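## Task

Three robots begin in separate rooms: r1 in the decontamination room, r2 in the clean workroom, r3 in the sterile store. The connecting doors are locked, but every dividing wall has an open service window. Move the steel instrument cassette from the table in the decontamination room onto the bench in the sterile store, using any number of robots. At the end it must rest there without any robot holding or propping it, every gripper must have released it and moved away, and no robot may have fallen over or be left leaning.

## Robot and tools

Robots: r1, r2 and r3 are identical Hello Robot Stretch 3 units. Each has a two-wheel differential base (0.33 m long, 0.34 m wide, passive omni wheel at the rear), a mast with a lift, and a telescoping arm that reaches out to the robot's right side, ending in a wrist with yaw, pitch and roll and a two-finger gripper. The base cannot strafe, so the gripper moves forward or back only by driving. Turning in place pivots on a point 0.05 m behind the front edge; with the arm in and the wrist folded the swept radius is 0.28 m, and an unfolded level gripper reaches past it.

Frames: each robot reports in its own base frame (origin on the floor between the drive wheels, x ahead, y left, z up). The odometry frame is that base frame as it was at scene start. hand_pose is the fingertip meeting point expressed in the base frame. Nothing in the state tells you where one robot is relative to another; only images, lidar_m, wrist_depth_mm and head_depth_mm reveal that.

execute_actions: argument actions is a list holding one action object (or empty, which just reports state and images). The action has an optional entry per robot name. Each entry can contain:
- base: exactly one of translate_m (a relative drive from the current base position, metres, -1 to 1, positive is forward) or rotate_rad (a relative turn in place, radians, -3.2 to 3.2, positive is counter-clockwise seen from above).
- joints: absolute targets keyed by joint name: lift_m 0 to 1.1 (arm height on mast), arm_m 0 to 0.52 (extension), wrist_yaw_rad -1.345 to 4.42 (0 along the arm, positive toward the front, 3.0 folded over the base), wrist_pitch_rad -1.57 to 0.451 (0 level, negative tips down), wrist_roll_rad -2.911 to 2.911, gripper_m -0.089 to 0.179 (bigger is more open; the real fingertip gap is 0.007 to 0.025 less than this, zero below 0.007), head_pan_rad -3.953 to 1.73 (0 ahead, positive left, -1.57 looks along the arm), head_tilt_rad -1.53 to 0.419 (negative down).
- contact_limits: only arm_m, a motor effort percentage 1 to 100 at which the arm halts with contact_stop; it also caps holding force until the next action.
All motions in the action start at once. Anything omitted may keep driving toward its previous target. One bad key or out-of-range number rejects the whole call. cameras picks which images come back (names like r2_wrist_camera, or all; [] for none). No action runs beyond 15 s. If a result reports a stop, further calls in the same reply are skipped.

wait: seconds from 0 to 10; no new commands, returns state and images.
zoom_image: camera name plus region [x0, y0, x1, y1] in pixels of its latest full image, at most 504 by 504.
finished_scene: scene number (1 or 2); ends it permanently and reports success, then the next scene's task arrives.

Result lines: base_status and joint_status tell how each commanded motion ended: done, off_target (still pushing away from target), contact_stop, time_out, torque_fault. After the last three the old target is dropped. Arm and lift stop when pushing firmly and then go slack until recommanded; a slack lift may sink under load. Base, wrist and head have no contact stop and keep pushing. on_its_own covers uncommanded joints; its "held at" is a target, not a position. motor_effort is percent of maximum with the peak in brackets; readings carry sizeable bias and noise. base_odometry counts wheel turns, so slipping looks like travel; turned_by_wheels and turned_by_imu give turn since last result; base_tilt in degrees, forward and right positive, with a few degrees of fixed bias. lidar_m has 12 sectors of 30 degrees, first straight ahead, then counter-clockwise (4th left, 7th behind, 10th right), plane 0.17 m above the floor, so it sees table legs not tops; '-' is nothing seen. wrist_depth_mm and head_depth_mm are 7x7 median depth grids (head one is sideways); other robots appear, clear objects do not.

Cameras: head_camera and nav_camera move with the head pan and tilt; wrist_camera rides on the gripper. Calibration is supplied per camera but can be a little off.

Speed: the base is fast (0.30 m/s, 1.9 rad/s) only with lift_m under 0.30, arm_m under 0.03 and wrist_yaw_rad above 2.54; otherwise 0.10 m/s and 0.63 rad/s.

Gripping: command gripper_m below the object's width to grasp; lower means tighter, but the stall guard eases off, so heavy items may slip. Release by going at least 0.02 above the contact value. Neither the reading nor done proves a grasp; check images.

Cautions: keep lift_m 0.32 to 0.95, wrist_pitch_rad -0.4 and roll near 0 when folding or unfolding the wrist; lift may go to 0.25 once folded. With yaw below -0.4 keep pitch at -0.5 or lower. Robots pressing into each other fails the run; once bases touch, even millimetres more is too much. Arm pushes against rigid things with the gripper above about 0.45 m can tip the robot, as can driving while holding something fixed or snagging furniture (especially reversing). If tilt appears, back out in small steps, free the gripper, and drop lift_m to about 0.2. Drive distances differ slightly between robots, which matters when sharing a load. Avoid drops, slams, long wrist strain (torque faults) and leaving the cassette supported by a robot.

Each tool is called as a command line: name --argument value for each argument, lists and objects as JSON in quotes; but a table of rows of numbers goes row by row, as --pt "numbers of a row", without its own name.

## Session

execute_actions --actions '[]'

Scene clock: 0.00 s.
r1.base_odometry: x=+0.000 y=+0.000 heading=+0.000 (m, m, rad; r1's odometry frame)
r1.turned_by_wheels: +0.000 (rad since the last result)
r1.turned_by_imu: +0.000 (rad since the last result)
r1.base_tilt: forward=+0.4 right=-0.5 (deg)
r1.lidar_m: 0.97 1.56 1.56 1.82 3.15 0.86 1.23 1.22 1.23 0.97 0.84 0.84
r1.head_depth_mm: 862 866 870 871 874 876 879 / 938 939 943 947 950 951 953 / 1023 1030 1034 1034 1040 1039 1044 / 1127 1130 1133 1135 1139 1143 1152 / 1255 1259 1259 1268 1273 1274 1280 / 1390 1399 1420 1426 1435 1443 1453 / 1580 1583 1594 1605 1612 1622 1633
r1.base_status: not commanded
r1.joint_positions: lift_m=+0.307 arm_m=+0.001 wrist_yaw_rad=+2.914 wrist_pitch_rad=-0.570 wrist_roll_rad=+0.009 gripper_m=+0.037 head_pan_rad=+0.004 head_tilt_rad=-0.014
r1.joint_status: not commanded
r1.motor_effort: left_wheel=+1 right_wheel=+0 lift_m=+31 arm_m=+0 wrist_yaw_rad=+0 wrist_pitch_rad=+6 wrist_roll_rad=+0 gripper_m=+0 head_pan_rad=+0 head_tilt_rad=+1 (%)
r1.hand_pose: x=+0.0245 y=+0.0513 z=+0.2874 quat_wxyz=(+0.276, +0.699, +0.120, +0.649) (m; r1's base frame)
r1.wrist_depth_mm: - - - - - - - / 870 932 942 972 985 - - / 716 - 747 766 785 799 811 / 615 - 625 632 650 646 671 / 522 517 556 552 554 564 570 / 468 - - 477 498 495 496 / - - - 428 424 436 439
r2.base_odometry: x=+0.000 y=+0.000 heading=+0.000 (m, m, rad; r2's odometry frame)
r2.turned_by_wheels: +0.000 (rad since the last result)
r2.turned_by_imu: +0.000 (rad since the last result)
r2.base_tilt: forward=+0.8 right=+0.0 (deg)
r2.lidar_m: 1.58 1.55 1.62 2.28 2.60 1.81 1.37 1.33 1.40 2.00 2.21 2.09
r2.head_depth_mm: 1962 2117 2106 2124 2124 2096 2073 / 1933 1977 1974 1983 1955 1966 1929 / 1826 1862 1825 1833 1832 1828 1813 / 1744 1731 1732 1727 1724 1712 1701 / 1638 1632 1627 1619 1621 1608 1606 / 1536 1538 1537 1536 1526 1522 1518 / 1463 1456 1460 1454 1446 1445 1441
r2.base_status: not commanded
r2.joint_positions: lift_m=+0.481 arm_m=+0.000 wrist_yaw_rad=+2.916 wrist_pitch_rad=-0.335 wrist_roll_rad=+0.011 gripper_m=+0.037 head_pan_rad=-0.014 head_tilt_rad=+0.011
r2.joint_status: not commanded
r2.motor_effort: left_wheel=+0 right_wheel=-1 lift_m=+27 arm_m=+0 wrist_yaw_rad=+1 wrist_pitch_rad=+7 wrist_roll_rad=+0 gripper_m=+0 head_pan_rad=+0 head_tilt_rad=+2 (%)
r2.hand_pose: x=+0.0310 y=+0.0832 z=+0.5129 quat_wxyz=(+0.196, +0.710, +0.038, +0.676) (m; r2's base frame)
r2.wrist_depth_mm: - - - - - - - / - - - - - - - / - - - - - - - / - - - - - - - / - - - - - - 985 / 840 807 - 824 - 822 824 / 698 705 690 709 682 689 695
r3.base_odometry: x=+0.000 y=+0.000 heading=+0.000 (m, m, rad; r3's odometry frame)
r3.turned_by_wheels: +0.000 (rad since the last result)
r3.turned_by_imu: +0.000 (rad since the last result)
r3.base_tilt: forward=-0.5 right=-0.8 (deg)
r3.lidar_m: 3.02 1.84 1.61 1.35 0.82 0.73 0.73 0.87 1.20 1.20 1.29 0.97
r3.head_depth_mm: 2059 3215 3801 3832 3753 3018 2071 / 2038 3165 3886 3962 3988 3089 2126 / 2016 3184 - - - 3184 2111 / 2013 3069 - - - 3143 2142 / 2016 2878 3961 3912 3813 3180 2172 / 1965 2939 3157 3096 3047 2910 2190 / 1777 2603 2620 2628 2590 2556 2210
r3.base_status: not commanded
r3.joint_positions: lift_m=+0.335 arm_m=-0.003 wrist_yaw_rad=+2.927 wrist_pitch_rad=-0.510 wrist_roll_rad=+0.019 gripper_m=+0.037 head_pan_rad=+0.014 head_tilt_rad=-0.002
r3.joint_status: not commanded
r3.motor_effort: left_wheel=+0 right_wheel=+0 lift_m=+19 arm_m=+0 wrist_yaw_rad=+0 wrist_pitch_rad=+4 wrist_roll_rad=+0 gripper_m=-1 head_pan_rad=+0 head_tilt_rad=+3 (%)
r3.hand_pose: x=+0.0238 y=+0.0646 z=+0.3272 quat_wxyz=(+0.252, +0.705, +0.102, +0.655) (m; r3's base frame)
r3.wrist_depth_mm: - - - - - - - / 787 - - - - - - / 754 - 810 809 859 850 871 / 663 - 683 700 685 702 722 / 564 570 - 580 592 601 614 / 501 516 - 511 520 522 530 / - - - 453 460 463 474
pictures: r1_head_camera (sideways: a quarter turn clockwise sets it upright), r1_nav_camera (sideways: a quarter turn counterclockwise sets it upright), r1_wrist_camera, r2_head_camera (sideways: a quarter turn clockwise sets it upright), r2_nav_camera (sideways: a quarter turn counterclockwise sets it upright), r2_wrist_camera, r3_head_camera (sideways: a quarter turn clockwise sets it upright), r3_nav_camera (sideways: a quarter turn counterclockwise sets it upright), r3_wrist_camera
Images, in order (width x height): r1_head_camera 896x504, r1_nav_camera 672x504, r1_wrist_camera 644x364, r2_head_camera 896x504, r2_nav_camera 672x504, r2_wrist_camera 644x364, r3_head_camera 896x504, r3_nav_camera 672x504, r3_wrist_camera 644x364.

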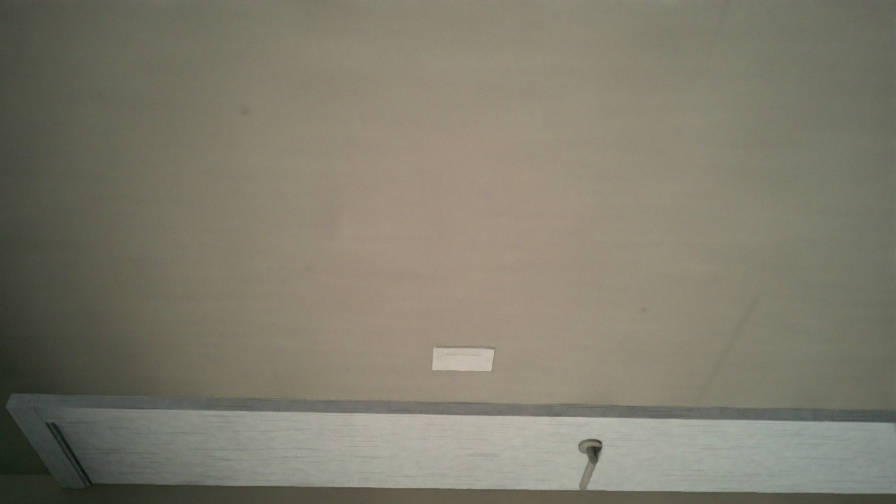

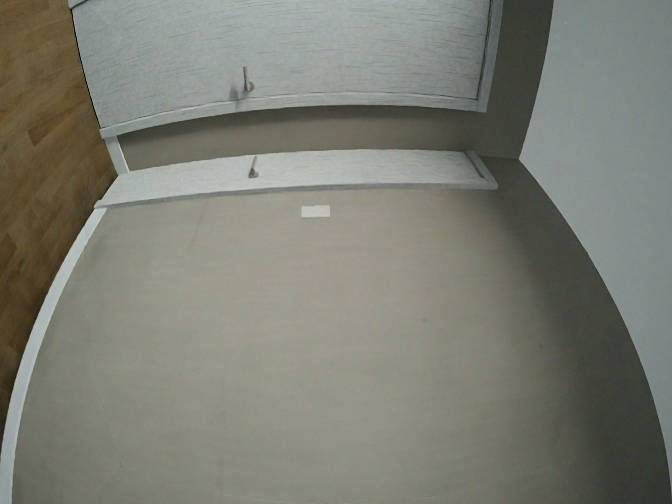

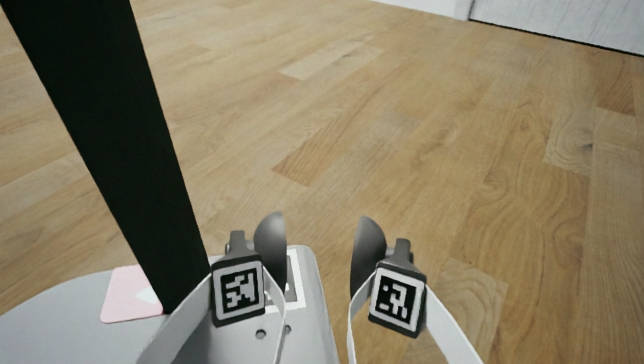

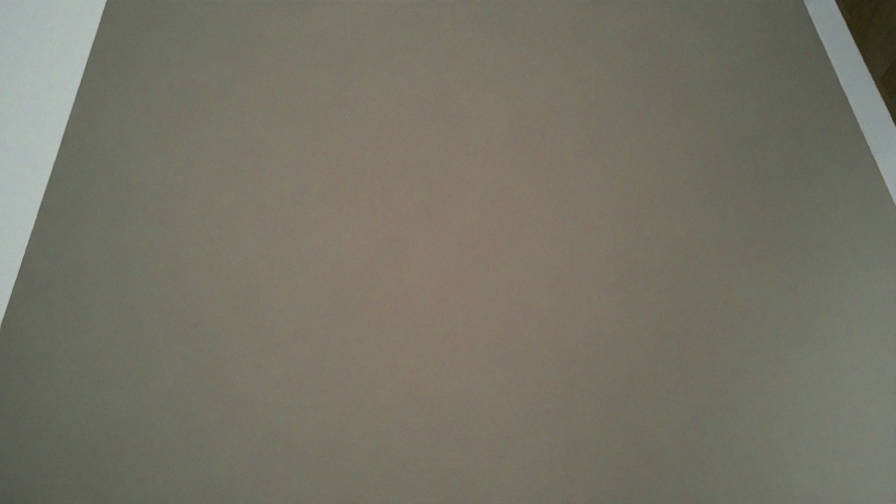

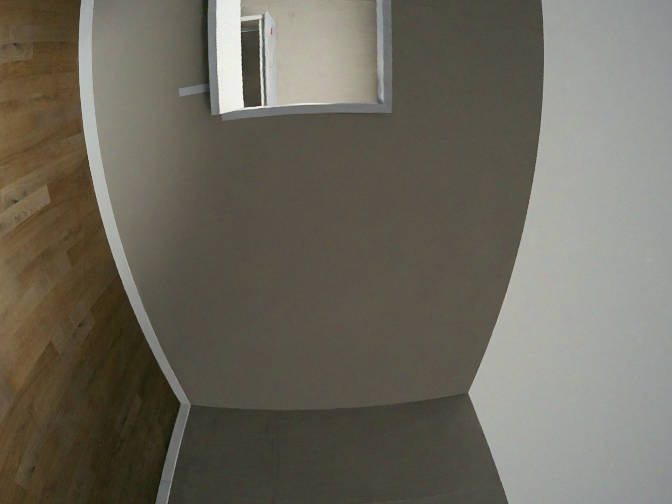

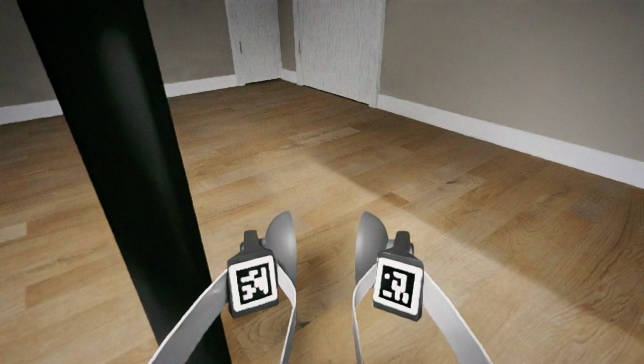

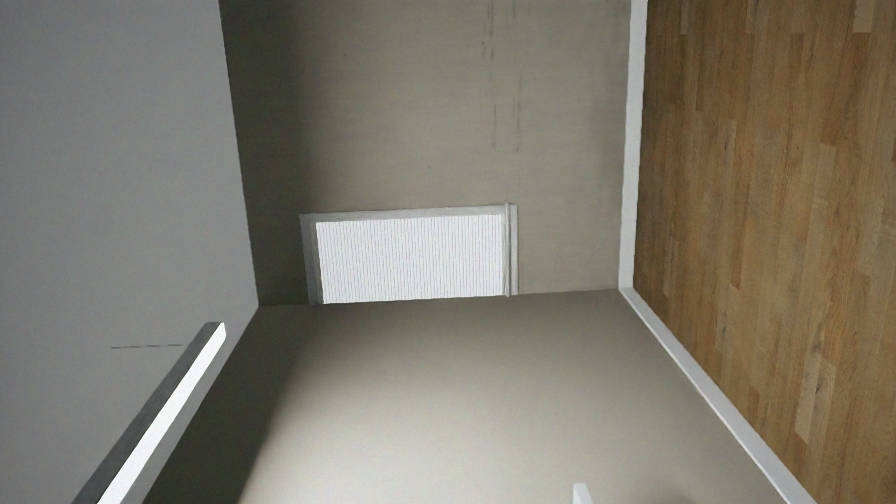

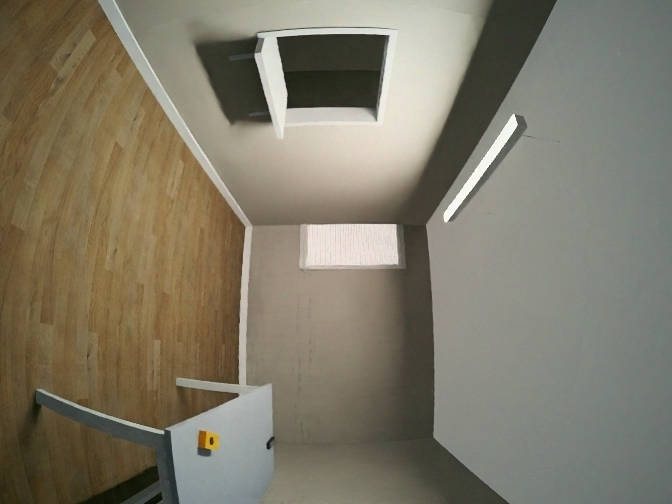

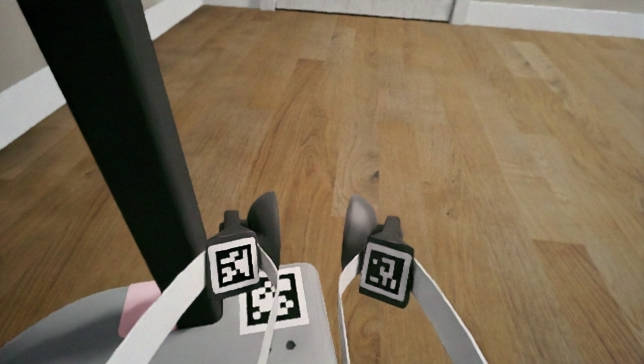

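execute_actions --actions '[{"r1":{"base":{"rotate_rad":2.2},"joints":{"head_tilt_rad":-0.5,"lift_m":0.25}},"r2":{"base":{"rotate_rad":-2.6},"joints":{"head_tilt_rad":-0.3,"lift_m":0.25}}}]' --cameras '["r1_head_camera","r1_nav_camera","r2_nav_camera"]'

Scene clock: 6.40 s.
r1.base_odometry: x=+0.000 y=+0.000 heading=+2.200 (m, m, rad; r1's odometry frame)
r1.turned_by_wheels: +2.200 (rad since the last result)
r1.turned_by_imu: +2.205 (rad since the last result)
r1.base_tilt: forward=+0.4 right=-0.5 (deg)
r1.lidar_m: 3.80 0.86 1.23 1.22 1.23 0.92 0.84 0.84 1.03 1.56 1.57 1.95
r1.head_depth_mm: 3349 3373 3402 2627 2007 1607 1353 / 3597 3917 3817 2629 1991 1606 1344 / 3562 3886 3833 2630 1986 1607 1341 / 3503 3839 3784 2603 1978 1591 1335 / 3431 3733 3767 2578 1976 1583 1334 / 3395 3671 3751 2581 1962 1582 1331 / 3363 3617 3099 2454 1948 1575 1327
r1.base_status: done
r1.joint_positions: lift_m=+0.250 arm_m=+0.001 wrist_yaw_rad=+2.914 wrist_pitch_rad=-0.572 wrist_roll_rad=+0.009 gripper_m=+0.037 head_pan_rad=+0.004 head_tilt_rad=-0.494
r1.joint_status: all done
r1.motor_effort: left_wheel=-1(7) right_wheel=+2(9) lift_m=+28(29) arm_m=-1(1) wrist_yaw_rad=+0(0) wrist_pitch_rad=+6(6) wrist_roll_rad=+0(0) gripper_m=-1(0) head_pan_rad=+0(0) head_tilt_rad=-2(20) (%)
r1.hand_pose: x=+0.0244 y=+0.0511 z=+0.2299 quat_wxyz=(+0.276, +0.699, +0.120, +0.648) (m; r1's base frame)
r1.wrist_depth_mm: - - - - - - - / 767 852 797 843 854 873 857 / 612 - 645 663 675 699 698 / 528 - 543 566 558 573 582 / 472 - - 486 481 486 483 / - - - 418 425 424 430 / - - - - 363 378 379
r2.base_odometry: x=+0.000 y=+0.000 heading=-2.600 (m, m, rad; r2's odometry frame)
r2.turned_by_wheels: -2.600 (rad since the last result)
r2.turned_by_imu: -2.631 (rad since the last result)
r2.base_tilt: forward=+0.9 right=-0.1 (deg)
r2.lidar_m: 1.33 1.41 2.01 2.20 2.07 1.58 1.54 1.63 2.30 2.56 1.80 1.36
r2.head_depth_mm: 1123 3940 - 1390 1435 1538 1494 / 1118 3942 - 1407 1429 1536 1499 / 1120 3925 - 1418 1438 1542 1511 / 1121 3895 - 1430 1437 1531 1503 / 1124 1197 1265 1347 1442 1539 1509 / 1126 1197 1264 1346 1445 1542 1513 / 1133 1199 1260 1345 1433 1534 1517
r2.base_status: done
r2.joint_positions: lift_m=+0.250 arm_m=+0.000 wrist_yaw_rad=+2.916 wrist_pitch_rad=-0.337 wrist_roll_rad=+0.011 gripper_m=+0.037 head_pan_rad=-0.014 head_tilt_rad=-0.297
r2.joint_status: all done
r2.motor_effort: left_wheel=+3(11) right_wheel=-1(5) lift_m=+21(21) arm_m=+0(0) wrist_yaw_rad=+0(1) wrist_pitch_rad=+8(8) wrist_roll_rad=+0(0) gripper_m=+2(1) head_pan_rad=+0(0) head_tilt_rad=-2(35) (%)
r2.hand_pose: x=+0.0310 y=+0.0831 z=+0.2816 quat_wxyz=(+0.197, +0.710, +0.038, +0.676) (m; r2's base frame)
r2.wrist_depth_mm: - - - - - - - / - - - - - - - / - - - - - - - / 813 - 822 803 797 790 799 / 625 - 644 623 642 613 614 / 521 522 - 507 - 506 512 / 448 - - 434 433 428 427
r3.base_odometry: x=+0.000 y=+0.000 heading=+0.000 (m, m, rad; r3's odometry frame)
r3.turned_by_wheels: +0.000 (rad since the last result)
r3.turned_by_imu: +0.001 (rad since the last result)
r3.base_tilt: forward=-0.5 right=-0.7 (deg)
r3.lidar_m: 3.04 1.83 1.61 1.36 0.82 0.73 0.73 0.87 1.20 1.20 1.29 0.96
r3.head_depth_mm: 2044 3224 3769 3828 3859 3063 2102 / 2039 3246 3892 3862 3945 3132 2122 / 2046 3167 - - - 3154 2153 / 2026 3072 - - - 3181 2146 / 1989 2860 3993 3874 3933 3190 2151 / 1968 2918 3185 3095 3071 2907 2187 / 1790 2571 2626 2626 2547 2546 2230
r3.base_status: not commanded
r3.joint_positions: lift_m=+0.335 arm_m=-0.003 wrist_yaw_rad=+2.927 wrist_pitch_rad=-0.510 wrist_roll_rad=+0.019 gripper_m=+0.037 head_pan_rad=+0.014 head_tilt_rad=-0.002
r3.joint_status: not commanded
r3.motor_effort: left_wheel=+0(0) right_wheel=-1(1) lift_m=+19(19) arm_m=+0(0) wrist_yaw_rad=+0(0) wrist_pitch_rad=+3(4) wrist_roll_rad=+0(0) gripper_m=-1(0) head_pan_rad=+1(0) head_tilt_rad=+2(2) (%)
r3.hand_pose: x=+0.0238 y=+0.0646 z=+0.3272 quat_wxyz=(+0.252, +0.705, +0.102, +0.655) (m; r3's base frame)
r3.wrist_depth_mm: - - - - - - - / 810 - - - - - - / 759 - 815 814 848 870 886 / 657 - 682 688 696 705 723 / 562 569 - 590 596 591 609 / 485 502 - 518 522 532 528 / - - - 466 458 462 469
pictures: r1_head_camera (sideways: a quarter turn clockwise sets it upright), r1_nav_camera (sideways: a quarter turn counterclockwise sets it upright), r2_nav_camera (sideways: a quarter turn counterclockwise sets it upright)
camera_calibration (this result's frames):
r1_head_camera: T_world_to_cam=[[-0.503581, -0.0311757, -0.863385, 1.15222], [-0.0264113, 0.999437, -0.0206836, 0.0325561], [0.863544, 0.0123873, -0.504121, 0.610668], [0, 0, 0, 1]] pos_world=[0.0537553, -0.00418118, 1.30333]
r1_nav_camera: T_world_to_cam=[[0.439464, -0.00608815, 0.898239, -1.13022], [-0.0295202, -0.999535, 0.00766809, 0.0461081], [0.897775, -0.0298861, -0.43944, 0.523877], [0, 0, 0, 1]] pos_world=[0.0277279, 0.0548623, 1.24506]
r2_nav_camera: T_world_to_cam=[[0.240615, -0.0389116, 0.96984, -1.21589], [-0.0319211, -0.998973, -0.0321609, 0.0933518], [0.970096, -0.02322, -0.24161, 0.26964], [0, 0, 0, 1]] pos_world=[0.0339639, 0.0522047, 1.24737]
Images, in order (width x height): r1_head_camera 896x504, r1_nav_camera 672x504, r2_nav_camera 672x504.

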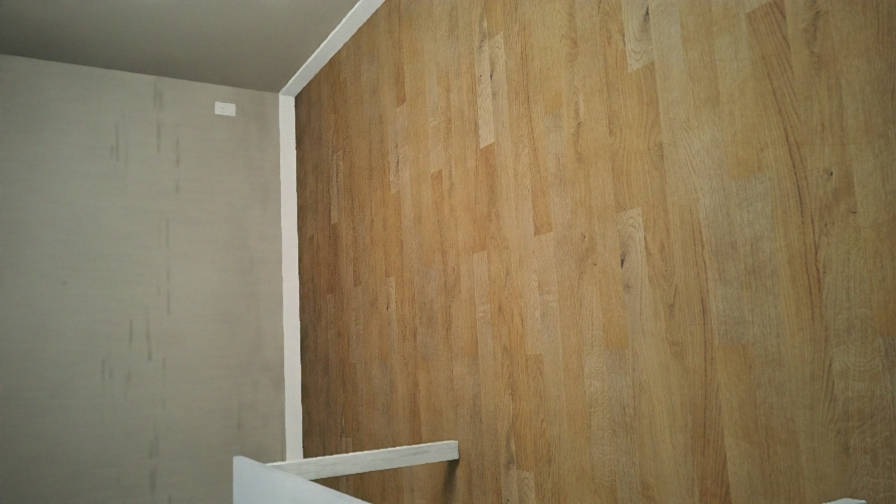

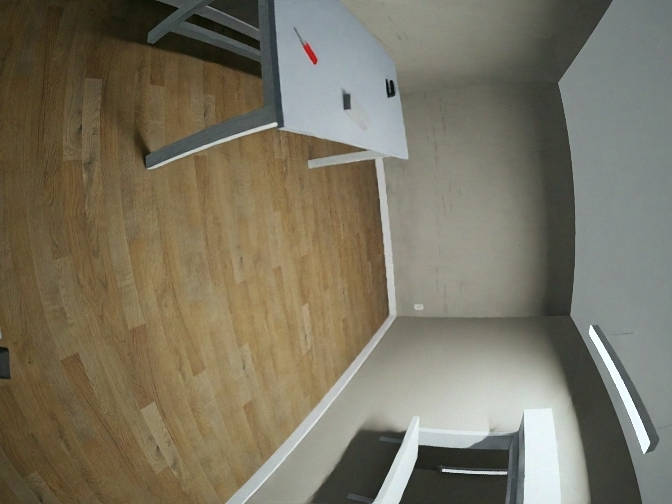

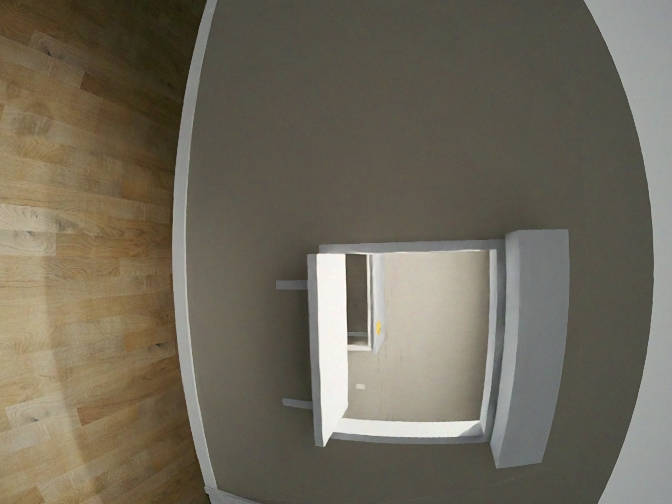

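execute_actions --actions '[{"r1":{"base":{"translate_m":1.0}}}]' --cameras '[]'

execute_actions --actions '[{"r1":{"base":{"translate_m":0.4}}}]' --cameras '[]'

execute_actions --actions '[{"r1":{"base":{"rotate_rad":-3.02},"joints":{"head_pan_rad":-1.57,"head_tilt_rad":-0.7}}}]' --cameras '["r1_head_camera","r1_nav_camera"]'

Scene clock: 16.93 s.
r1.base_odometry: x=-0.588 y=+0.809 heading=+2.200 (m, m, rad; r1's odometry frame)
r1.turned_by_wheels: +0.000 (rad since the last result)
r1.turned_by_imu: +0.010 (rad since the last result)
r1.base_tilt: forward=+0.4 right=-0.5 (deg)
r1.lidar_m: 2.92 1.32 1.20 1.09 1.10 1.72 1.82 1.83 1.54 1.42 1.43 1.76
r1.head_depth_mm: 2711 2949 3159 2644 2003 1612 1350 / 2665 2911 3223 2640 1986 1609 1344 / 2623 2875 3171 2621 1987 1598 1343 / 2598 2852 3121 2619 1968 1592 1338 / 2550 2761 3051 2580 1970 1585 1335 / 2530 2761 2998 2566 1958 1584 1329 / 2490 2701 2969 2541 1948 1581 1327
r1.base_status: done
r1.joint_positions: lift_m=+0.250 arm_m=+0.001 wrist_yaw_rad=+2.914 wrist_pitch_rad=-0.572 wrist_roll_rad=+0.009 gripper_m=+0.037 head_pan_rad=+0.004 head_tilt_rad=-0.495
r1.joint_status: not commanded
r1.motor_effort: left_wheel=-2(8) right_wheel=+2(8) lift_m=+28(29) arm_m=-1(1) wrist_yaw_rad=+0(1) wrist_pitch_rad=+6(6) wrist_roll_rad=+0(0) gripper_m=-1(1) head_pan_rad=+0(0) head_tilt_rad=-2(2) (%)
r1.hand_pose: x=+0.0244 y=+0.0511 z=+0.2299 quat_wxyz=(+0.276, +0.699, +0.120, +0.648) (m; r1's base frame)
r1.wrist_depth_mm: - - - - - - - / 763 831 820 814 841 867 902 / 631 - 648 646 689 693 705 / 532 - 539 553 568 576 584 / 470 - - 479 478 488 489 / - - - 416 425 421 427 / - - - - 362 375 375
r2.base_odometry: x=+0.000 y=+0.000 heading=-2.600 (m, m, rad; r2's odometry frame)
r2.turned_by_wheels: +0.000 (rad since the last result)
r2.turned_by_imu: +0.001 (rad since the last result)
r2.base_tilt: forward=+0.8 right=+0.1 (deg)
r2.lidar_m: 1.33 1.41 2.01 2.21 2.08 1.58 1.54 1.63 2.30 2.57 1.79 1.36
r2.head_depth_mm: 1120 3867 - 1397 1436 1538 1495 / 1117 3962 - 1413 1437 1537 1495 / 1120 3925 - 1422 1432 1542 1502 / 1121 3860 - 1424 1439 1532 1512 / 1125 1196 1261 1345 1433 1542 1512 / 1127 1202 1267 1346 1436 1547 1503 / 1134 1190 1267 1343 1440 1537 1529
r2.base_status: not commanded
r2.joint_positions: lift_m=+0.250 arm_m=+0.000 wrist_yaw_rad=+2.916 wrist_pitch_rad=-0.337 wrist_roll_rad=+0.011 gripper_m=+0.037 head_pan_rad=-0.014 head_tilt_rad=-0.297
r2.joint_status: not commanded
r2.motor_effort: left_wheel=+2(2) right_wheel=-2(2) lift_m=+21(22) arm_m=+0(0) wrist_yaw_rad=+1(0) wrist_pitch_rad=+8(8) wrist_roll_rad=+0(0) gripper_m=+0(1) head_pan_rad=+0(0) head_tilt_rad=-2(1) (%)
r2.hand_pose: x=+0.0310 y=+0.0831 z=+0.2816 quat_wxyz=(+0.197, +0.710, +0.038, +0.676) (m; r2's base frame)
r2.wrist_depth_mm: - - - - - - - / - - - - - - - / - - - - - - - / 818 - 825 796 802 788 778 / 642 - 656 648 637 609 607 / 519 511 - 505 - 508 502 / 454 - - 431 432 420 434
r3.base_odometry: x=+0.000 y=+0.000 heading=+0.000 (m, m, rad; r3's odometry frame)
r3.turned_by_wheels: +0.000 (rad since the last result)
r3.turned_by_imu: +0.001 (rad since the last result)
r3.base_tilt: forward=-0.3 right=-0.8 (deg)
r3.lidar_m: 3.03 1.84 1.61 1.35 0.82 0.73 0.73 0.86 1.20 1.20 1.29 0.97
r3.head_depth_mm: 2078 3241 3844 3863 3836 3043 2125 / 2037 3170 3946 3880 3987 3057 2114 / 2026 3160 - - - 3118 2143 / 2019 3137 - - - 3179 2157 / 1998 2856 3938 3918 3865 3221 2198 / 1969 2919 3162 3155 3100 2888 2201 / 1785 2556 2625 2620 2556 2569 2220
r3.base_status: not commanded
r3.joint_positions: lift_m=+0.335 arm_m=-0.003 wrist_yaw_rad=+2.927 wrist_pitch_rad=-0.510 wrist_roll_rad=+0.019 gripper_m=+0.037 head_pan_rad=+0.014 head_tilt_rad=-0.002
r3.joint_status: not commanded
r3.motor_effort: left_wheel=-1(0) right_wheel=-1(0) lift_m=+19(19) arm_m=+0(0) wrist_yaw_rad=+0(2) wrist_pitch_rad=+4(4) wrist_roll_rad=+0(0) gripper_m=+0(1) head_pan_rad=+0(0) head_tilt_rad=+3(2) (%)
r3.hand_pose: x=+0.0238 y=+0.0646 z=+0.3272 quat_wxyz=(+0.252, +0.705, +0.102, +0.655) (m; r3's base frame)
r3.wrist_depth_mm: - - - - - - - / 770 - - - - - - / 766 - 814 827 841 889 893 / 671 - 671 694 683 717 718 / 566 567 - 591 594 609 606 / 497 516 - 515 520 523 520 / - - - 459 464 467 473
pictures: none
No camera images: the call's "cameras" was empty. Leave "cameras" out to get every camera's image.

Scene clock: 19.93 s.
r1.base_odometry: x=-0.824 y=+1.132 heading=+2.200 (m, m, rad; r1's odometry frame)
r1.turned_by_wheels: +0.000 (rad since the last result)
r1.turned_by_imu: +0.004 (rad since the last result)
r1.base_tilt: forward=+0.4 right=-0.5 (deg)
r1.lidar_m: 2.52 0.98 1.27 1.15 1.16 0.74 2.22 2.23 1.49 1.36 1.37 1.69
r1.head_depth_mm: 2326 2540 2799 2638 1995 1621 1350 / 2296 2488 2765 2629 1985 1604 1345 / 2240 2454 2718 2608 1990 1600 1339 / 2226 2432 2673 2615 1970 1595 1333 / 2207 2409 2620 2564 1964 1581 1337 / 2147 2375 2603 2565 1963 1582 1333 / 2159 2319 2563 2552 1957 1581 1322
r1.base_status: done
r1.joint_positions: lift_m=+0.250 arm_m=+0.001 wrist_yaw_rad=+2.914 wrist_pitch_rad=-0.572 wrist_roll_rad=+0.009 gripper_m=+0.037 head_pan_rad=+0.004 head_tilt_rad=-0.495
r1.joint_status: not commanded
r1.motor_effort: left_wheel=-2(7) right_wheel=+2(8) lift_m=+28(28) arm_m=-1(1) wrist_yaw_rad=+0(0) wrist_pitch_rad=+6(6) wrist_roll_rad=+0(0) gripper_m=-1(0) head_pan_rad=-1(1) head_tilt_rad=-2(2) (%)
r1.hand_pose: x=+0.0244 y=+0.0511 z=+0.2299 quat_wxyz=(+0.276, +0.699, +0.120, +0.648) (m; r1's base frame)
r1.wrist_depth_mm: - - - - - - - / 756 835 817 837 872 870 840 / 619 - 653 660 668 689 692 / 528 - 552 550 546 559 580 / 472 - - 480 478 490 492 / - - - 417 434 425 428 / - - - - 363 375 376
r2.base_odometry: x=+0.000 y=+0.000 heading=-2.600 (m, m, rad; r2's odometry frame)
r2.turned_by_wheels: +0.000 (rad since the last result)
r2.turned_by_imu: +0.000 (rad since the last result)
r2.base_tilt: forward=+0.9 right=-0.1 (deg)
r2.lidar_m: 1.33 1.41 2.01 2.20 2.08 1.58 1.55 1.63 2.29 2.57 1.80 1.37
r2.head_depth_mm: 1118 3886 - 1400 1433 1533 1500 / 1120 3887 - 1419 1439 1539 1502 / 1127 3982 - 1424 1438 1539 1499 / 1122 3911 - 1436 1433 1536 1505 / 1122 1192 1261 1344 1442 1543 1509 / 1127 1196 1269 1349 1440 1545 1525 / 1131 1194 1265 1349 1444 1536 1517
r2.base_status: not commanded
r2.joint_positions: lift_m=+0.250 arm_m=+0.000 wrist_yaw_rad=+2.916 wrist_pitch_rad=-0.337 wrist_roll_rad=+0.011 gripper_m=+0.037 head_pan_rad=-0.014 head_tilt_rad=-0.297
r2.joint_status: not commanded
r2.motor_effort: left_wheel=+2(2) right_wheel=-2(2) lift_m=+21(21) arm_m=+0(0) wrist_yaw_rad=+0(1) wrist_pitch_rad=+8(8) wrist_roll_rad=+0(0) gripper_m=-1(0) head_pan_rad=+0(0) head_tilt_rad=-2(2) (%)
r2.hand_pose: x=+0.0310 y=+0.0831 z=+0.2816 quat_wxyz=(+0.197, +0.710, +0.038, +0.676) (m; r2's base frame)
r2.wrist_depth_mm: - - - - - - - / - - - - - - - / - - - - - - - / 817 - 804 799 811 800 798 / 638 - 649 634 641 635 620 / 516 518 - 510 - 511 515 / 453 - - 434 434 431 428
r3.base_odometry: x=+0.000 y=+0.000 heading=+0.000 (m, m, rad; r3's odometry frame)
r3.turned_by_wheels: +0.000 (rad since the last result)
r3.turned_by_imu: +0.000 (rad since the last result)
r3.base_tilt: forward=-0.3 right=-0.7 (deg)
r3.lidar_m: 3.04 1.84 1.61 1.36 0.82 0.73 0.73 0.87 1.20 1.20 1.29 0.96
r3.head_depth_mm: 2055 3205 3786 3798 3764 3082 2097 / 2046 3195 3929 3878 3925 3130 2133 / 2024 3172 - - - 3076 2138 / 2008 3023 - - - 3188 2144 / 1995 2821 3879 3925 3824 3217 2174 / 1988 2936 3196 3114 3094 2909 2193 / 1789 2574 2628 2604 2573 2542 2202
r3.base_status: not commanded
r3.joint_positions: lift_m=+0.335 arm_m=-0.003 wrist_yaw_rad=+2.927 wrist_pitch_rad=-0.510 wrist_roll_rad=+0.019 gripper_m=+0.037 head_pan_rad=+0.014 head_tilt_rad=-0.002
r3.joint_status: not commanded
r3.motor_effort: left_wheel=+0(0) right_wheel=-1(1) lift_m=+18(19) arm_m=+0(0) wrist_yaw_rad=+0(0) wrist_pitch_rad=+3(4) wrist_roll_rad=+0(0) gripper_m=-1(1) head_pan_rad=+0(0) head_tilt_rad=+2(2) (%)
r3.hand_pose: x=+0.0238 y=+0.0646 z=+0.3272 quat_wxyz=(+0.252, +0.705, +0.102, +0.655) (m; r3's base frame)
r3.wrist_depth_mm: - - - - - - - / 812 - - - - - - / 774 - 790 813 838 840 865 / 654 - 663 697 697 690 716 / 565 566 - 579 607 602 607 / 497 516 - 507 527 520 527 / - - - 463 459 468 470
pictures: none
No camera images: the call's "cameras" was empty. Leave "cameras" out to get every camera's image.

Scene clock: 23.07 s.
r1.base_odometry: x=-0.824 y=+1.132 heading=-0.820 (m, m, rad; r1's odometry frame)
r1.turned_by_wheels: -3.020 (rad since the last result)
r1.turned_by_imu: -3.033 (rad since the last result)
r1.base_tilt: forward=+0.3 right=-0.5 (deg)
r1.lidar_m: 2.21 1.95 1.43 1.36 1.40 1.87 2.52 0.99 1.20 1.15 1.19 0.74
r1.head_depth_mm: 1283 1387 1017 805 765 1398 1219 / 1277 1388 1010 802 763 1392 1217 / 1279 1384 1006 798 763 1385 1215 / 1277 1386 1002 753 762 1388 1208 / 1276 1379 998 747 760 1381 1207 / 1270 1381 993 761 759 1383 1204 / 1275 1382 989 788 759 1371 1200
r1.base_status: done
r1.joint_positions: lift_m=+0.250 arm_m=+0.001 wrist_yaw_rad=+2.914 wrist_pitch_rad=-0.572 wrist_roll_rad=+0.009 gripper_m=+0.037 head_pan_rad=-1.563 head_tilt_rad=-0.692
r1.joint_status: all done
r1.motor_effort: left_wheel=+2(13) right_wheel=-2(5) lift_m=+28(29) arm_m=-1(2) wrist_yaw_rad=+0(0) wrist_pitch_rad=+6(6) wrist_roll_rad=+0(0) gripper_m=+0(0) head_pan_rad=-4(46) head_tilt_rad=-3(16) (%)
r1.hand_pose: x=+0.0244 y=+0.0510 z=+0.2299 quat_wxyz=(+0.276, +0.699, +0.120, +0.648) (m; r1's base frame)
r1.wrist_depth_mm: - - - - - - - / 760 812 808 832 850 850 894 / 626 - 646 657 671 690 709 / 529 - 545 553 560 573 571 / 472 - - 483 479 487 491 / - - - 417 429 420 428 / - - - - 363 374 378
r2.base_odometry: x=+0.000 y=+0.000 heading=-2.600 (m, m, rad; r2's odometry frame)
r2.turned_by_wheels: +0.000 (rad since the last result)
r2.turned_by_imu: +0.000 (rad since the last result)
r2.base_tilt: forward=+0.8 right=+0.0 (deg)
r2.lidar_m: 1.34 1.41 2.01 2.21 2.08 1.58 1.54 1.63 2.29 2.57 1.80 1.36
r2.head_depth_mm: 1123 3964 - 1396 1442 1542 1489 / 1120 3920 - 1402 1438 1543 1499 / 1114 3900 - 1417 1433 1544 1498 / 1120 3907 - 1434 1438 1530 1504 / 1122 1188 1263 1346 1435 1536 1503 / 1131 1193 1262 1344 1439 1537 1507 / 1133 1192 1262 1352 1435 1542 1517
r2.base_status: not commanded
r2.joint_positions: lift_m=+0.250 arm_m=+0.000 wrist_yaw_rad=+2.916 wrist_pitch_rad=-0.337 wrist_roll_rad=+0.011 gripper_m=+0.037 head_pan_rad=-0.014 head_tilt_rad=-0.297
r2.joint_status: not commanded
r2.motor_effort: left_wheel=+1(3) right_wheel=-2(2) lift_m=+21(22) arm_m=+0(0) wrist_yaw_rad=+1(0) wrist_pitch_rad=+8(8) wrist_roll_rad=+0(0) gripper_m=-1(0) head_pan_rad=+0(0) head_tilt_rad=-2(2) (%)
r2.hand_pose: x=+0.0310 y=+0.0831 z=+0.2816 quat_wxyz=(+0.197, +0.710, +0.038, +0.676) (m; r2's base frame)
r2.wrist_depth_mm: - - - - - - - / - - - - - - - / - - - - - - - / 836 - 807 816 789 798 799 / 628 - 667 646 646 614 611 / 518 521 - 512 - 507 500 / 455 - - 433 427 425 428
r3.base_odometry: x=+0.000 y=+0.000 heading=+0.000 (m, m, rad; r3's odometry frame)
r3.turned_by_wheels: +0.000 (rad since the last result)
r3.turned_by_imu: +0.000 (rad since the last result)
r3.base_tilt: forward=-0.5 right=-0.7 (deg)
r3.lidar_m: 3.02 1.83 1.61 1.36 0.82 0.73 0.73 0.87 1.20 1.20 1.29 0.97
r3.head_depth_mm: 2075 3255 3753 3871 3814 3035 2124 / 2047 3153 3831 3956 3967 3139 2126 / 2023 3171 - - - 3113 2142 / 2014 3105 - - - 3238 2156 / 1986 2864 3940 3805 3817 3185 2171 / 1974 2962 3174 3105 3077 2963 2183 / 1779 2584 2608 2614 2572 2542 2205
r3.base_status: not commanded
r3.joint_positions: lift_m=+0.335 arm_m=-0.003 wrist_yaw_rad=+2.927 wrist_pitch_rad=-0.510 wrist_roll_rad=+0.019 gripper_m=+0.037 head_pan_rad=+0.014 head_tilt_rad=-0.002
r3.joint_status: not commanded
r3.motor_effort: left_wheel=+0(0) right_wheel=-1(1) lift_m=+19(19) arm_m=+0(0) wrist_yaw_rad=+1(0) wrist_pitch_rad=+3(3) wrist_roll_rad=+0(0) gripper_m=-1(0) head_pan_rad=+0(0) head_tilt_rad=+3(2) (%)
r3.hand_pose: x=+0.0238 y=+0.0646 z=+0.3272 quat_wxyz=(+0.252, +0.705, +0.102, +0.655) (m; r3's base frame)
r3.wrist_depth_mm: - - - - - - - / 782 - - - - - - / 763 - 806 815 849 872 856 / 648 - 683 683 691 713 724 / 555 575 - 582 596 607 623 / 496 514 - 522 524 523 530 / - - - 456 468 464 471
pictures: r1_head_camera (sideways: a quarter turn clockwise sets it upright), r1_nav_camera (sideways: a quarter turn counterclockwise sets it upright)
camera_calibration (this result's frames):
r1_head_camera: T_world_to_cam=[[-0.0341078, 0.663024, -0.74782, 0.998693], [0.999314, 0.0334528, -0.0159188, 0.0200913], [0.0144621, -0.74785, -0.66371, 0.823465], [0, 0, 0, 1]] pos_world=[0.00207672, -0.0470016, 1.2937]
r1_nav_camera: T_world_to_cam=[[-0.00331364, -0.60712, 0.794603, -0.992376], [-0.999613, 0.0239445, 0.0141263, 0.0436206], [-0.0276028, -0.794249, -0.606965, 0.747486], [0, 0, 0, 1]] pos_world=[0.060948, -0.00984528, 1.24163]
Images, in order (width x height): r1_head_camera 896x504, r1_nav_camera 672x504.

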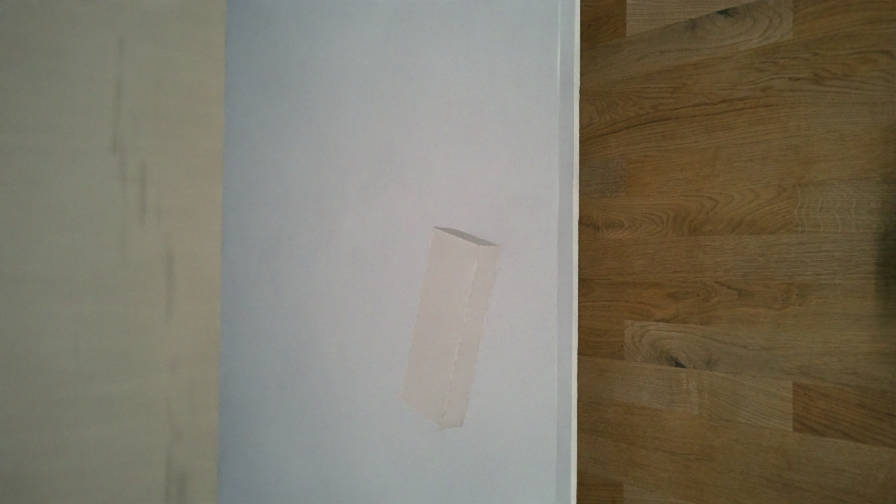

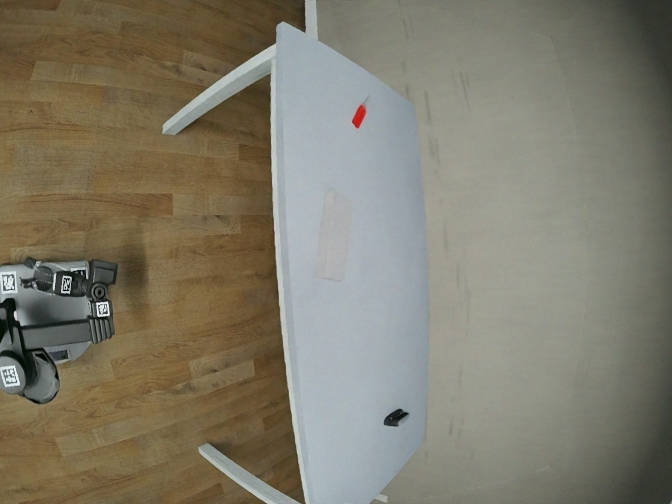

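execute_actions --actions '[{"r1":{"joints":{"lift_m":0.9,"wrist_pitch_rad":-0.4}}}]' --cameras '[]'

execute_actions --actions '[{"r1":{"base":{"translate_m":0.1},"joints":{"lift_m":1.05,"wrist_yaw_rad":0,"gripper_m":0.17}}}]' --cameras '[]'

execute_actions --actions '[{"r1":{"joints":{"wrist_pitch_rad":-1.5,"wrist_roll_rad":1.57,"arm_m":0.25}}}]' --cameras '["r1_wrist_camera","r1_head_camera"]'

Scene clock: 34.43 s.
r1.base_odometry: x=-0.824 y=+1.132 heading=-0.820 (m, m, rad; r1's odometry frame)
r1.turned_by_wheels: +0.000 (rad since the last result)
r1.turned_by_imu: +0.001 (rad since the last result)
r1.base_tilt: forward=+0.3 right=-0.5 (deg)
r1.lidar_m: 2.21 1.96 1.42 1.36 1.40 1.88 2.52 0.98 1.20 1.15 1.19 0.74
r1.head_depth_mm: 1278 1390 1015 805 710 - 1162 / 1280 1381 1008 803 718 - 1170 / 1277 1386 1008 799 762 - - / 1275 1387 1000 754 761 - - / 1271 1391 995 749 711 - 1161 / 1276 1384 993 763 760 1413 1180 / 1275 1379 986 787 758 1376 1204
r1.base_status: not commanded
r1.joint_positions: lift_m=+0.900 arm_m=+0.001 wrist_yaw_rad=+2.914 wrist_pitch_rad=-0.418 wrist_roll_rad=+0.009 gripper_m=+0.037 head_pan_rad=-1.563 head_tilt_rad=-0.692
r1.joint_status: all done
r1.motor_effort: left_wheel=+2(2) right_wheel=-2(2) lift_m=+34(35) arm_m=-2(2) wrist_yaw_rad=+0(0) wrist_pitch_rad=+8(9) wrist_roll_rad=+0(0) gripper_m=+0(1) head_pan_rad=-4(4) head_tilt_rad=-3(4) (%)
r1.hand_pose: x=+0.0293 y=+0.0725 z=+0.9126 quat_wxyz=(+0.225, +0.707, +0.066, +0.668) (m; r1's base frame)
r1.wrist_depth_mm: - - - - - - - / - - - - - - - / - - - - - - - / - - - - - - - / - - - - - - - / - - - - - - - / - - - - - - -
r2.base_odometry: x=+0.000 y=+0.000 heading=-2.600 (m, m, rad; r2's odometry frame)
r2.turned_by_wheels: +0.000 (rad since the last result)
r2.turned_by_imu: +0.001 (rad since the last result)
r2.base_tilt: forward=+1.0 right=+0.1 (deg)
r2.lidar_m: 1.33 1.41 2.02 2.21 2.08 1.58 1.54 1.63 2.29 2.57 1.80 1.37
r2.head_depth_mm: 1120 3906 - 1396 1434 1534 1496 / 1122 3898 - 1407 1436 1541 1497 / 1122 3871 - 1422 1437 1543 1495 / 1123 3906 - 1422 1429 1543 1499 / 1120 1196 1262 1342 1431 1533 1512 / 1134 1195 1266 1348 1428 1538 1524 / 1128 1192 1266 1350 1437 1540 1523
r2.base_status: not commanded
r2.joint_positions: lift_m=+0.250 arm_m=+0.000 wrist_yaw_rad=+2.916 wrist_pitch_rad=-0.337 wrist_roll_rad=+0.011 gripper_m=+0.037 head_pan_rad=-0.014 head_tilt_rad=-0.297
r2.joint_status: not commanded
r2.motor_effort: left_wheel=+2(2) right_wheel=-2(2) lift_m=+22(21) arm_m=+0(0) wrist_yaw_rad=+1(0) wrist_pitch_rad=+8(8) wrist_roll_rad=+0(0) gripper_m=+0(0) head_pan_rad=+0(0) head_tilt_rad=-2(1) (%)
r2.hand_pose: x=+0.0310 y=+0.0831 z=+0.2816 quat_wxyz=(+0.197, +0.710, +0.038, +0.676) (m; r2's base frame)
r2.wrist_depth_mm: - - - - - - - / - - - - - - - / - - - - - - - / 830 - 828 814 782 789 801 / 638 - 657 628 628 613 627 / 513 511 - 510 - 503 508 / 462 - - 427 425 429 427
r3.base_odometry: x=+0.000 y=+0.000 heading=+0.000 (m, m, rad; r3's odometry frame)
r3.turned_by_wheels: +0.000 (rad since the last result)
r3.turned_by_imu: +0.001 (rad since the last result)
r3.base_tilt: forward=-0.4 right=-0.6 (deg)
r3.lidar_m: 3.03 1.83 1.61 1.36 0.82 0.73 0.73 0.87 1.20 1.20 1.30 0.96
r3.head_depth_mm: 2069 3248 3762 3807 3795 3050 2092 / 2063 3161 3870 - - 3101 2130 / 2037 3175 - - - 3127 2134 / 2001 3131 - - - 3151 2149 / 1972 2875 - 3959 3886 3237 2161 / 1957 2943 3153 3109 3110 2953 2185 / 1789 2582 2648 2597 2545 2540 2197
r3.base_status: not commanded
r3.joint_positions: lift_m=+0.335 arm_m=-0.003 wrist_yaw_rad=+2.927 wrist_pitch_rad=-0.510 wrist_roll_rad=+0.019 gripper_m=+0.037 head_pan_rad=+0.014 head_tilt_rad=-0.002
r3.joint_status: not commanded
r3.motor_effort: left_wheel=+0(1) right_wheel=-1(1) lift_m=+19(19) arm_m=+0(0) wrist_yaw_rad=+0(1) wrist_pitch_rad=+3(4) wrist_roll_rad=+0(0) gripper_m=-1(1) head_pan_rad=+0(0) head_tilt_rad=+3(2) (%)
r3.hand_pose: x=+0.0238 y=+0.0646 z=+0.3272 quat_wxyz=(+0.252, +0.705, +0.102, +0.655) (m; r3's base frame)
r3.wrist_depth_mm: - - - - - - - / 789 - - - - - - / 757 - 804 809 830 845 873 / 657 - 684 681 692 713 718 / 565 565 - 584 599 599 614 / 500 519 - 511 518 537 527 / - - - 465 454 464 477
pictures: none
No camera images: the call's "cameras" was empty. Leave "cameras" out to get every camera's image.

Scene clock: 36.90 s.
r1.base_odometry: x=-0.755 y=+1.059 heading=-0.820 (m, m, rad; r1's odometry frame)
r1.turned_by_wheels: +0.000 (rad since the last result)
r1.turned_by_imu: +0.001 (rad since the last result)
r1.base_tilt: forward=+0.3 right=-0.5 (deg)
r1.lidar_m: 2.12 1.96 1.43 1.36 1.40 1.88 2.63 1.07 1.20 1.15 0.67 1.99
r1.head_depth_mm: 1255 - - - - 1342 1216 / 1256 - - - - - 1214 / 1254 - - - - - 1210 / 1272 1381 962 - 755 1357 1207 / 1277 1378 1016 755 755 1377 1206 / 1272 1378 1026 789 755 1376 1201 / 1274 1376 990 787 753 1376 1201
r1.base_status: done
r1.joint_positions: lift_m=+1.050 arm_m=+0.001 wrist_yaw_rad=+0.002 wrist_pitch_rad=-0.417 wrist_roll_rad=+0.009 gripper_m=+0.170 head_pan_rad=-1.563 head_tilt_rad=-0.692
r1.joint_status: all done
r1.motor_effort: left_wheel=+2(7) right_wheel=-1(4) lift_m=+34(35) arm_m=-1(2) wrist_yaw_rad=-2(3) wrist_pitch_rad=+7(8) wrist_roll_rad=+0(0) gripper_m=+0(90) head_pan_rad=-3(4) head_tilt_rad=-3(3) (%)
r1.hand_pose: x=-0.0211 y=-0.3707 z=+1.0628 quat_wxyz=(+0.689, +0.147, -0.694, -0.147) (m; r1's base frame)
r1.wrist_depth_mm: - - - - - - - / - - - - - - - / - - 985 - - - - / - 732 764 778 782 802 815 / 606 611 621 641 643 675 669 / - 512 517 501 537 543 554 / 430 448 447 455 465 460 -
r2.base_odometry: x=+0.000 y=+0.000 heading=-2.600 (m, m, rad; r2's odometry frame)
r2.turned_by_wheels: +0.000 (rad since the last result)
r2.turned_by_imu: +0.000 (rad since the last result)
r2.base_tilt: forward=+0.7 right=+0.2 (deg)
r2.lidar_m: 1.33 1.41 2.01 2.21 2.08 1.58 1.54 1.63 2.29 2.57 1.80 1.37
r2.head_depth_mm: 1123 3926 - 1394 1426 1534 1486 / 1119 3886 - 1414 1436 1546 1491 / 1125 3888 - 1424 1445 1547 1495 / 1122 3911 - 1436 1439 1544 1503 / 1121 1195 1263 1352 1427 1532 1507 / 1133 1190 1263 1347 1441 1538 1521 / 1132 1188 1264 1347 1447 1543 1514
r2.base_status: not commanded
r2.joint_positions: lift_m=+0.250 arm_m=+0.000 wrist_yaw_rad=+2.916 wrist_pitch_rad=-0.337 wrist_roll_rad=+0.011 gripper_m=+0.037 head_pan_rad=-0.014 head_tilt_rad=-0.297
r2.joint_status: not commanded
r2.motor_effort: left_wheel=+2(2) right_wheel=-2(2) lift_m=+22(21) arm_m=+0(0) wrist_yaw_rad=+1(0) wrist_pitch_rad=+8(8) wrist_roll_rad=+0(0) gripper_m=+0(0) head_pan_rad=+0(0) head_tilt_rad=-1(2) (%)
r2.hand_pose: x=+0.0310 y=+0.0831 z=+0.2816 quat_wxyz=(+0.197, +0.710, +0.038, +0.676) (m; r2's base frame)
r2.wrist_depth_mm: - - - - - - - / - - - - - - - / - - - - - - - / 828 - 813 805 802 792 777 / 634 - 651 627 632 622 613 / 523 509 - 517 - 501 506 / 460 - - 433 432 428 431
r3.base_odometry: x=+0.000 y=+0.000 heading=+0.000 (m, m, rad; r3's odometry frame)
r3.turned_by_wheels: +0.000 (rad since the last result)
r3.turned_by_imu: +0.000 (rad since the last result)
r3.base_tilt: forward=-0.5 right=-0.8 (deg)
r3.lidar_m: 3.04 1.83 1.61 1.35 0.82 0.73 0.73 0.86 1.20 1.20 1.29 0.96
r3.head_depth_mm: 2081 3195 3763 3883 3806 3014 2096 / 2063 3176 3897 - 3910 3039 2123 / 2018 3150 - - - 3165 2133 / 2015 3157 - - - 3129 2174 / 1987 2901 - 3926 3841 3203 2135 / 1985 2950 3203 3152 3041 2910 2184 / 1784 2586 2619 2611 2570 2519 2191
r3.base_status: not commanded
r3.joint_positions: lift_m=+0.335 arm_m=-0.003 wrist_yaw_rad=+2.927 wrist_pitch_rad=-0.510 wrist_roll_rad=+0.019 gripper_m=+0.037 head_pan_rad=+0.014 head_tilt_rad=-0.002
r3.joint_status: not commanded
r3.motor_effort: left_wheel=+0(0) right_wheel=-1(1) lift_m=+19(19) arm_m=+0(0) wrist_yaw_rad=+1(1) wrist_pitch_rad=+4(4) wrist_roll_rad=+0(0) gripper_m=+0(1) head_pan_rad=-1(0) head_tilt_rad=+2(3) (%)
r3.hand_pose: x=+0.0238 y=+0.0646 z=+0.3272 quat_wxyz=(+0.252, +0.705, +0.102, +0.655) (m; r3's base frame)
r3.wrist_depth_mm: - - - - - - - / 781 - - - - - - / 756 - 803 833 834 845 863 / 657 - 700 665 692 705 713 / 574 574 - 585 595 604 613 / 492 521 - 507 520 521 539 / - - - 461 459 468 467
pictures: none
No camera images: the call's "cameras" was empty. Leave "cameras" out to get every camera's image.

Scene clock: 39.97 s.
r1.base_odometry: x=-0.755 y=+1.059 heading=-0.820 (m, m, rad; r1's odometry frame)
r1.turned_by_wheels: +0.000 (rad since the last result)
r1.turned_by_imu: +0.000 (rad since the last result)
r1.base_tilt: forward=+0.3 right=-0.5 (deg)
r1.lidar_m: 2.11 1.96 1.43 1.36 1.40 1.88 2.62 1.07 1.20 1.15 0.66 1.99
r1.head_depth_mm: 1255 1321 978 805 719 1396 1211 / - 1435 939 803 717 1395 1209 / - - 969 750 715 1391 1212 / 1273 1390 932 752 755 1385 1205 / 1273 1376 993 768 757 1378 1206 / 1272 1379 992 791 754 1380 1202 / 1272 1381 989 787 754 1376 1198
r1.base_status: not commanded
r1.joint_positions: lift_m=+1.050 arm_m=+0.250 wrist_yaw_rad=+0.000 wrist_pitch_rad=-1.495 wrist_roll_rad=+1.565 gripper_m=+0.170 head_pan_rad=-1.563 head_tilt_rad=-0.692
r1.joint_status: all done
r1.motor_effort: left_wheel=+2(2) right_wheel=-1(1) lift_m=+34(35) arm_m=+4(4) wrist_yaw_rad=+0(2) wrist_pitch_rad=-3(4) wrist_roll_rad=+2(2) gripper_m=+0(0) head_pan_rad=-3(4) head_tilt_rad=-3(4) (%)
r1.hand_pose: x=-0.0215 y=-0.3899 z=+0.9312 quat_wxyz=(+0.002, +0.002, -0.733, -0.680) (m; r1's base frame)
r1.wrist_depth_mm: 329 323 322 - - 967 951 / 337 321 326 - - - 973 / 348 309 335 - - - 973 / 350 322 341 - - - - / 352 357 352 - - - - / - 363 362 - - - - / 393 376 371 - - - -
r2.base_odometry: x=+0.000 y=+0.000 heading=-2.600 (m, m, rad; r2's odometry frame)
r2.turned_by_wheels: +0.000 (rad since the last result)
r2.turned_by_imu: +0.000 (rad since the last result)
r2.base_tilt: forward=+0.8 right=+0.0 (deg)
r2.lidar_m: 1.33 1.40 2.01 2.21 2.07 1.58 1.54 1.63 2.30 2.57 1.80 1.37
r2.head_depth_mm: 1124 3876 - 1400 1433 1542 1486 / 1126 3867 - 1410 1438 1541 1498 / 1118 3866 - 1421 1428 1531 1491 / 1121 3918 - 1429 1438 1539 1501 / 1123 1188 1261 1346 1440 1551 1513 / 1128 1186 1266 1352 1438 1540 1512 / 1130 1198 1268 1343 1432 1539 1524
r2.base_status: not commanded
r2.joint_positions: lift_m=+0.250 arm_m=+0.000 wrist_yaw_rad=+2.916 wrist_pitch_rad=-0.337 wrist_roll_rad=+0.011 gripper_m=+0.037 head_pan_rad=-0.014 head_tilt_rad=-0.297
r2.joint_status: not commanded
r2.motor_effort: left_wheel=+3(2) right_wheel=-2(2) lift_m=+22(22) arm_m=+0(0) wrist_yaw_rad=+0(1) wrist_pitch_rad=+8(8) wrist_roll_rad=+0(0) gripper_m=+0(0) head_pan_rad=+0(0) head_tilt_rad=-1(2) (%)
r2.hand_pose: x=+0.0310 y=+0.0831 z=+0.2816 quat_wxyz=(+0.197, +0.710, +0.038, +0.676) (m; r2's base frame)
r2.wrist_depth_mm: - - - - - - - / - - - - - - - / - - - - - - - / 829 - 810 796 796 797 788 / 633 - 652 629 646 619 626 / 521 519 - 505 - 504 506 / 451 - - 432 431 435 428
r3.base_odometry: x=+0.000 y=+0.000 heading=+0.000 (m, m, rad; r3's odometry frame)
r3.turned_by_wheels: +0.000 (rad since the last result)
r3.turned_by_imu: +0.000 (rad since the last result)
r3.base_tilt: forward=-0.5 right=-0.8 (deg)
r3.lidar_m: 3.04 1.83 1.61 1.36 0.82 0.73 0.73 0.86 1.20 1.20 1.29 0.96
r3.head_depth_mm: 2053 3244 3717 3776 3897 3073 2111 / 2044 3216 3907 3918 3993 3075 2118 / 2027 3184 - - - 3131 2160 / 2025 3077 - - - 3118 2151 / 1994 2881 - 3963 3846 3253 2178 / 1987 2898 3201 3133 3060 2890 2195 / 1770 2542 2645 2586 2572 2549 2203
r3.base_status: not commanded
r3.joint_positions: lift_m=+0.335 arm_m=-0.003 wrist_yaw_rad=+2.927 wrist_pitch_rad=-0.510 wrist_roll_rad=+0.019 gripper_m=+0.037 head_pan_rad=+0.014 head_tilt_rad=-0.002
r3.joint_status: not commanded
r3.motor_effort: left_wheel=+0(0) right_wheel=-1(1) lift_m=+19(19) arm_m=+0(0) wrist_yaw_rad=+1(0) wrist_pitch_rad=+4(4) wrist_roll_rad=+0(0) gripper_m=+0(0) head_pan_rad=+0(0) head_tilt_rad=+2(3) (%)
r3.hand_pose: x=+0.0238 y=+0.0646 z=+0.3272 quat_wxyz=(+0.252, +0.705, +0.102, +0.655) (m; r3's base frame)
r3.wrist_depth_mm: - - - - - - - / 791 - - - - - - / 776 - 812 816 829 862 902 / 662 - 694 684 705 709 714 / 564 564 - 592 599 611 597 / 498 513 - 523 524 526 531 / - - - 454 454 465 467
pictures: r1_head_camera (sideways: a quarter turn clockwise sets it upright), r1_wrist_camera
camera_calibration (this result's frames):
r1_head_camera: T_world_to_cam=[[-0.0340981, 0.663025, -0.74782, 0.998693], [0.999314, 0.0334381, -0.0159188, 0.0200913], [0.0144511, -0.74785, -0.66371, 0.823465], [0, 0, 0, 1]] pos_world=[0.00207603, -0.0470015, 1.2937]
r1_wrist_camera: T_world_to_cam=[[-0.0497795, 0.99568, -0.0783831, 0.461946], [0.984574, 0.0621015, 0.163577, -0.0763668], [0.167738, -0.0690312, -0.983412, 1.05552], [0, 0, 0, 1]] pos_world=[-0.0788655, -0.382344, 1.08671]
Images, in order (width x height): r1_head_camera 896x504, r1_wrist_camera 644x364.

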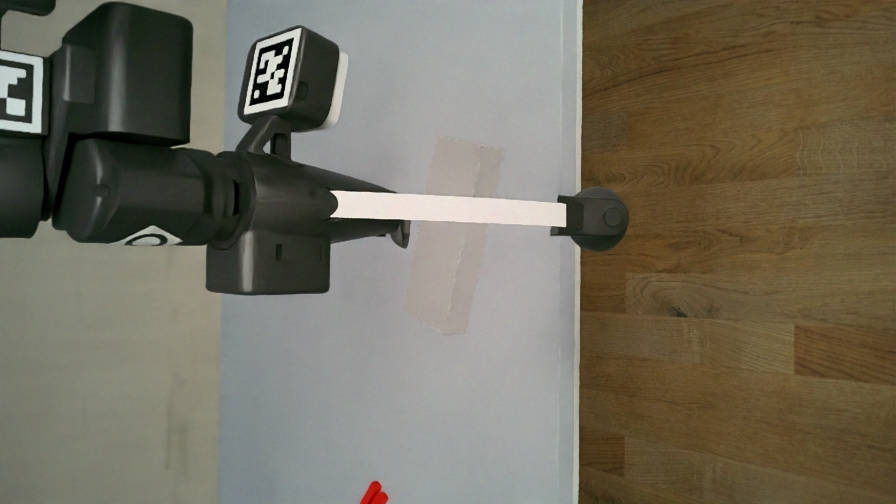

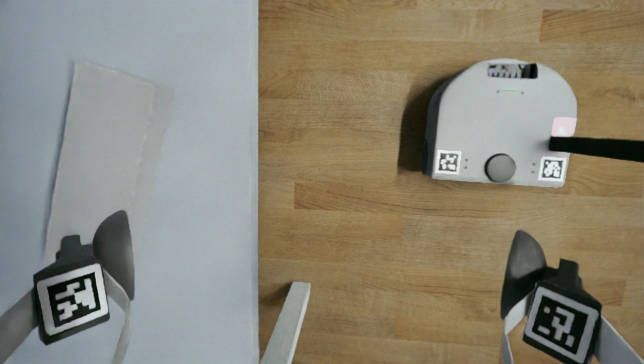

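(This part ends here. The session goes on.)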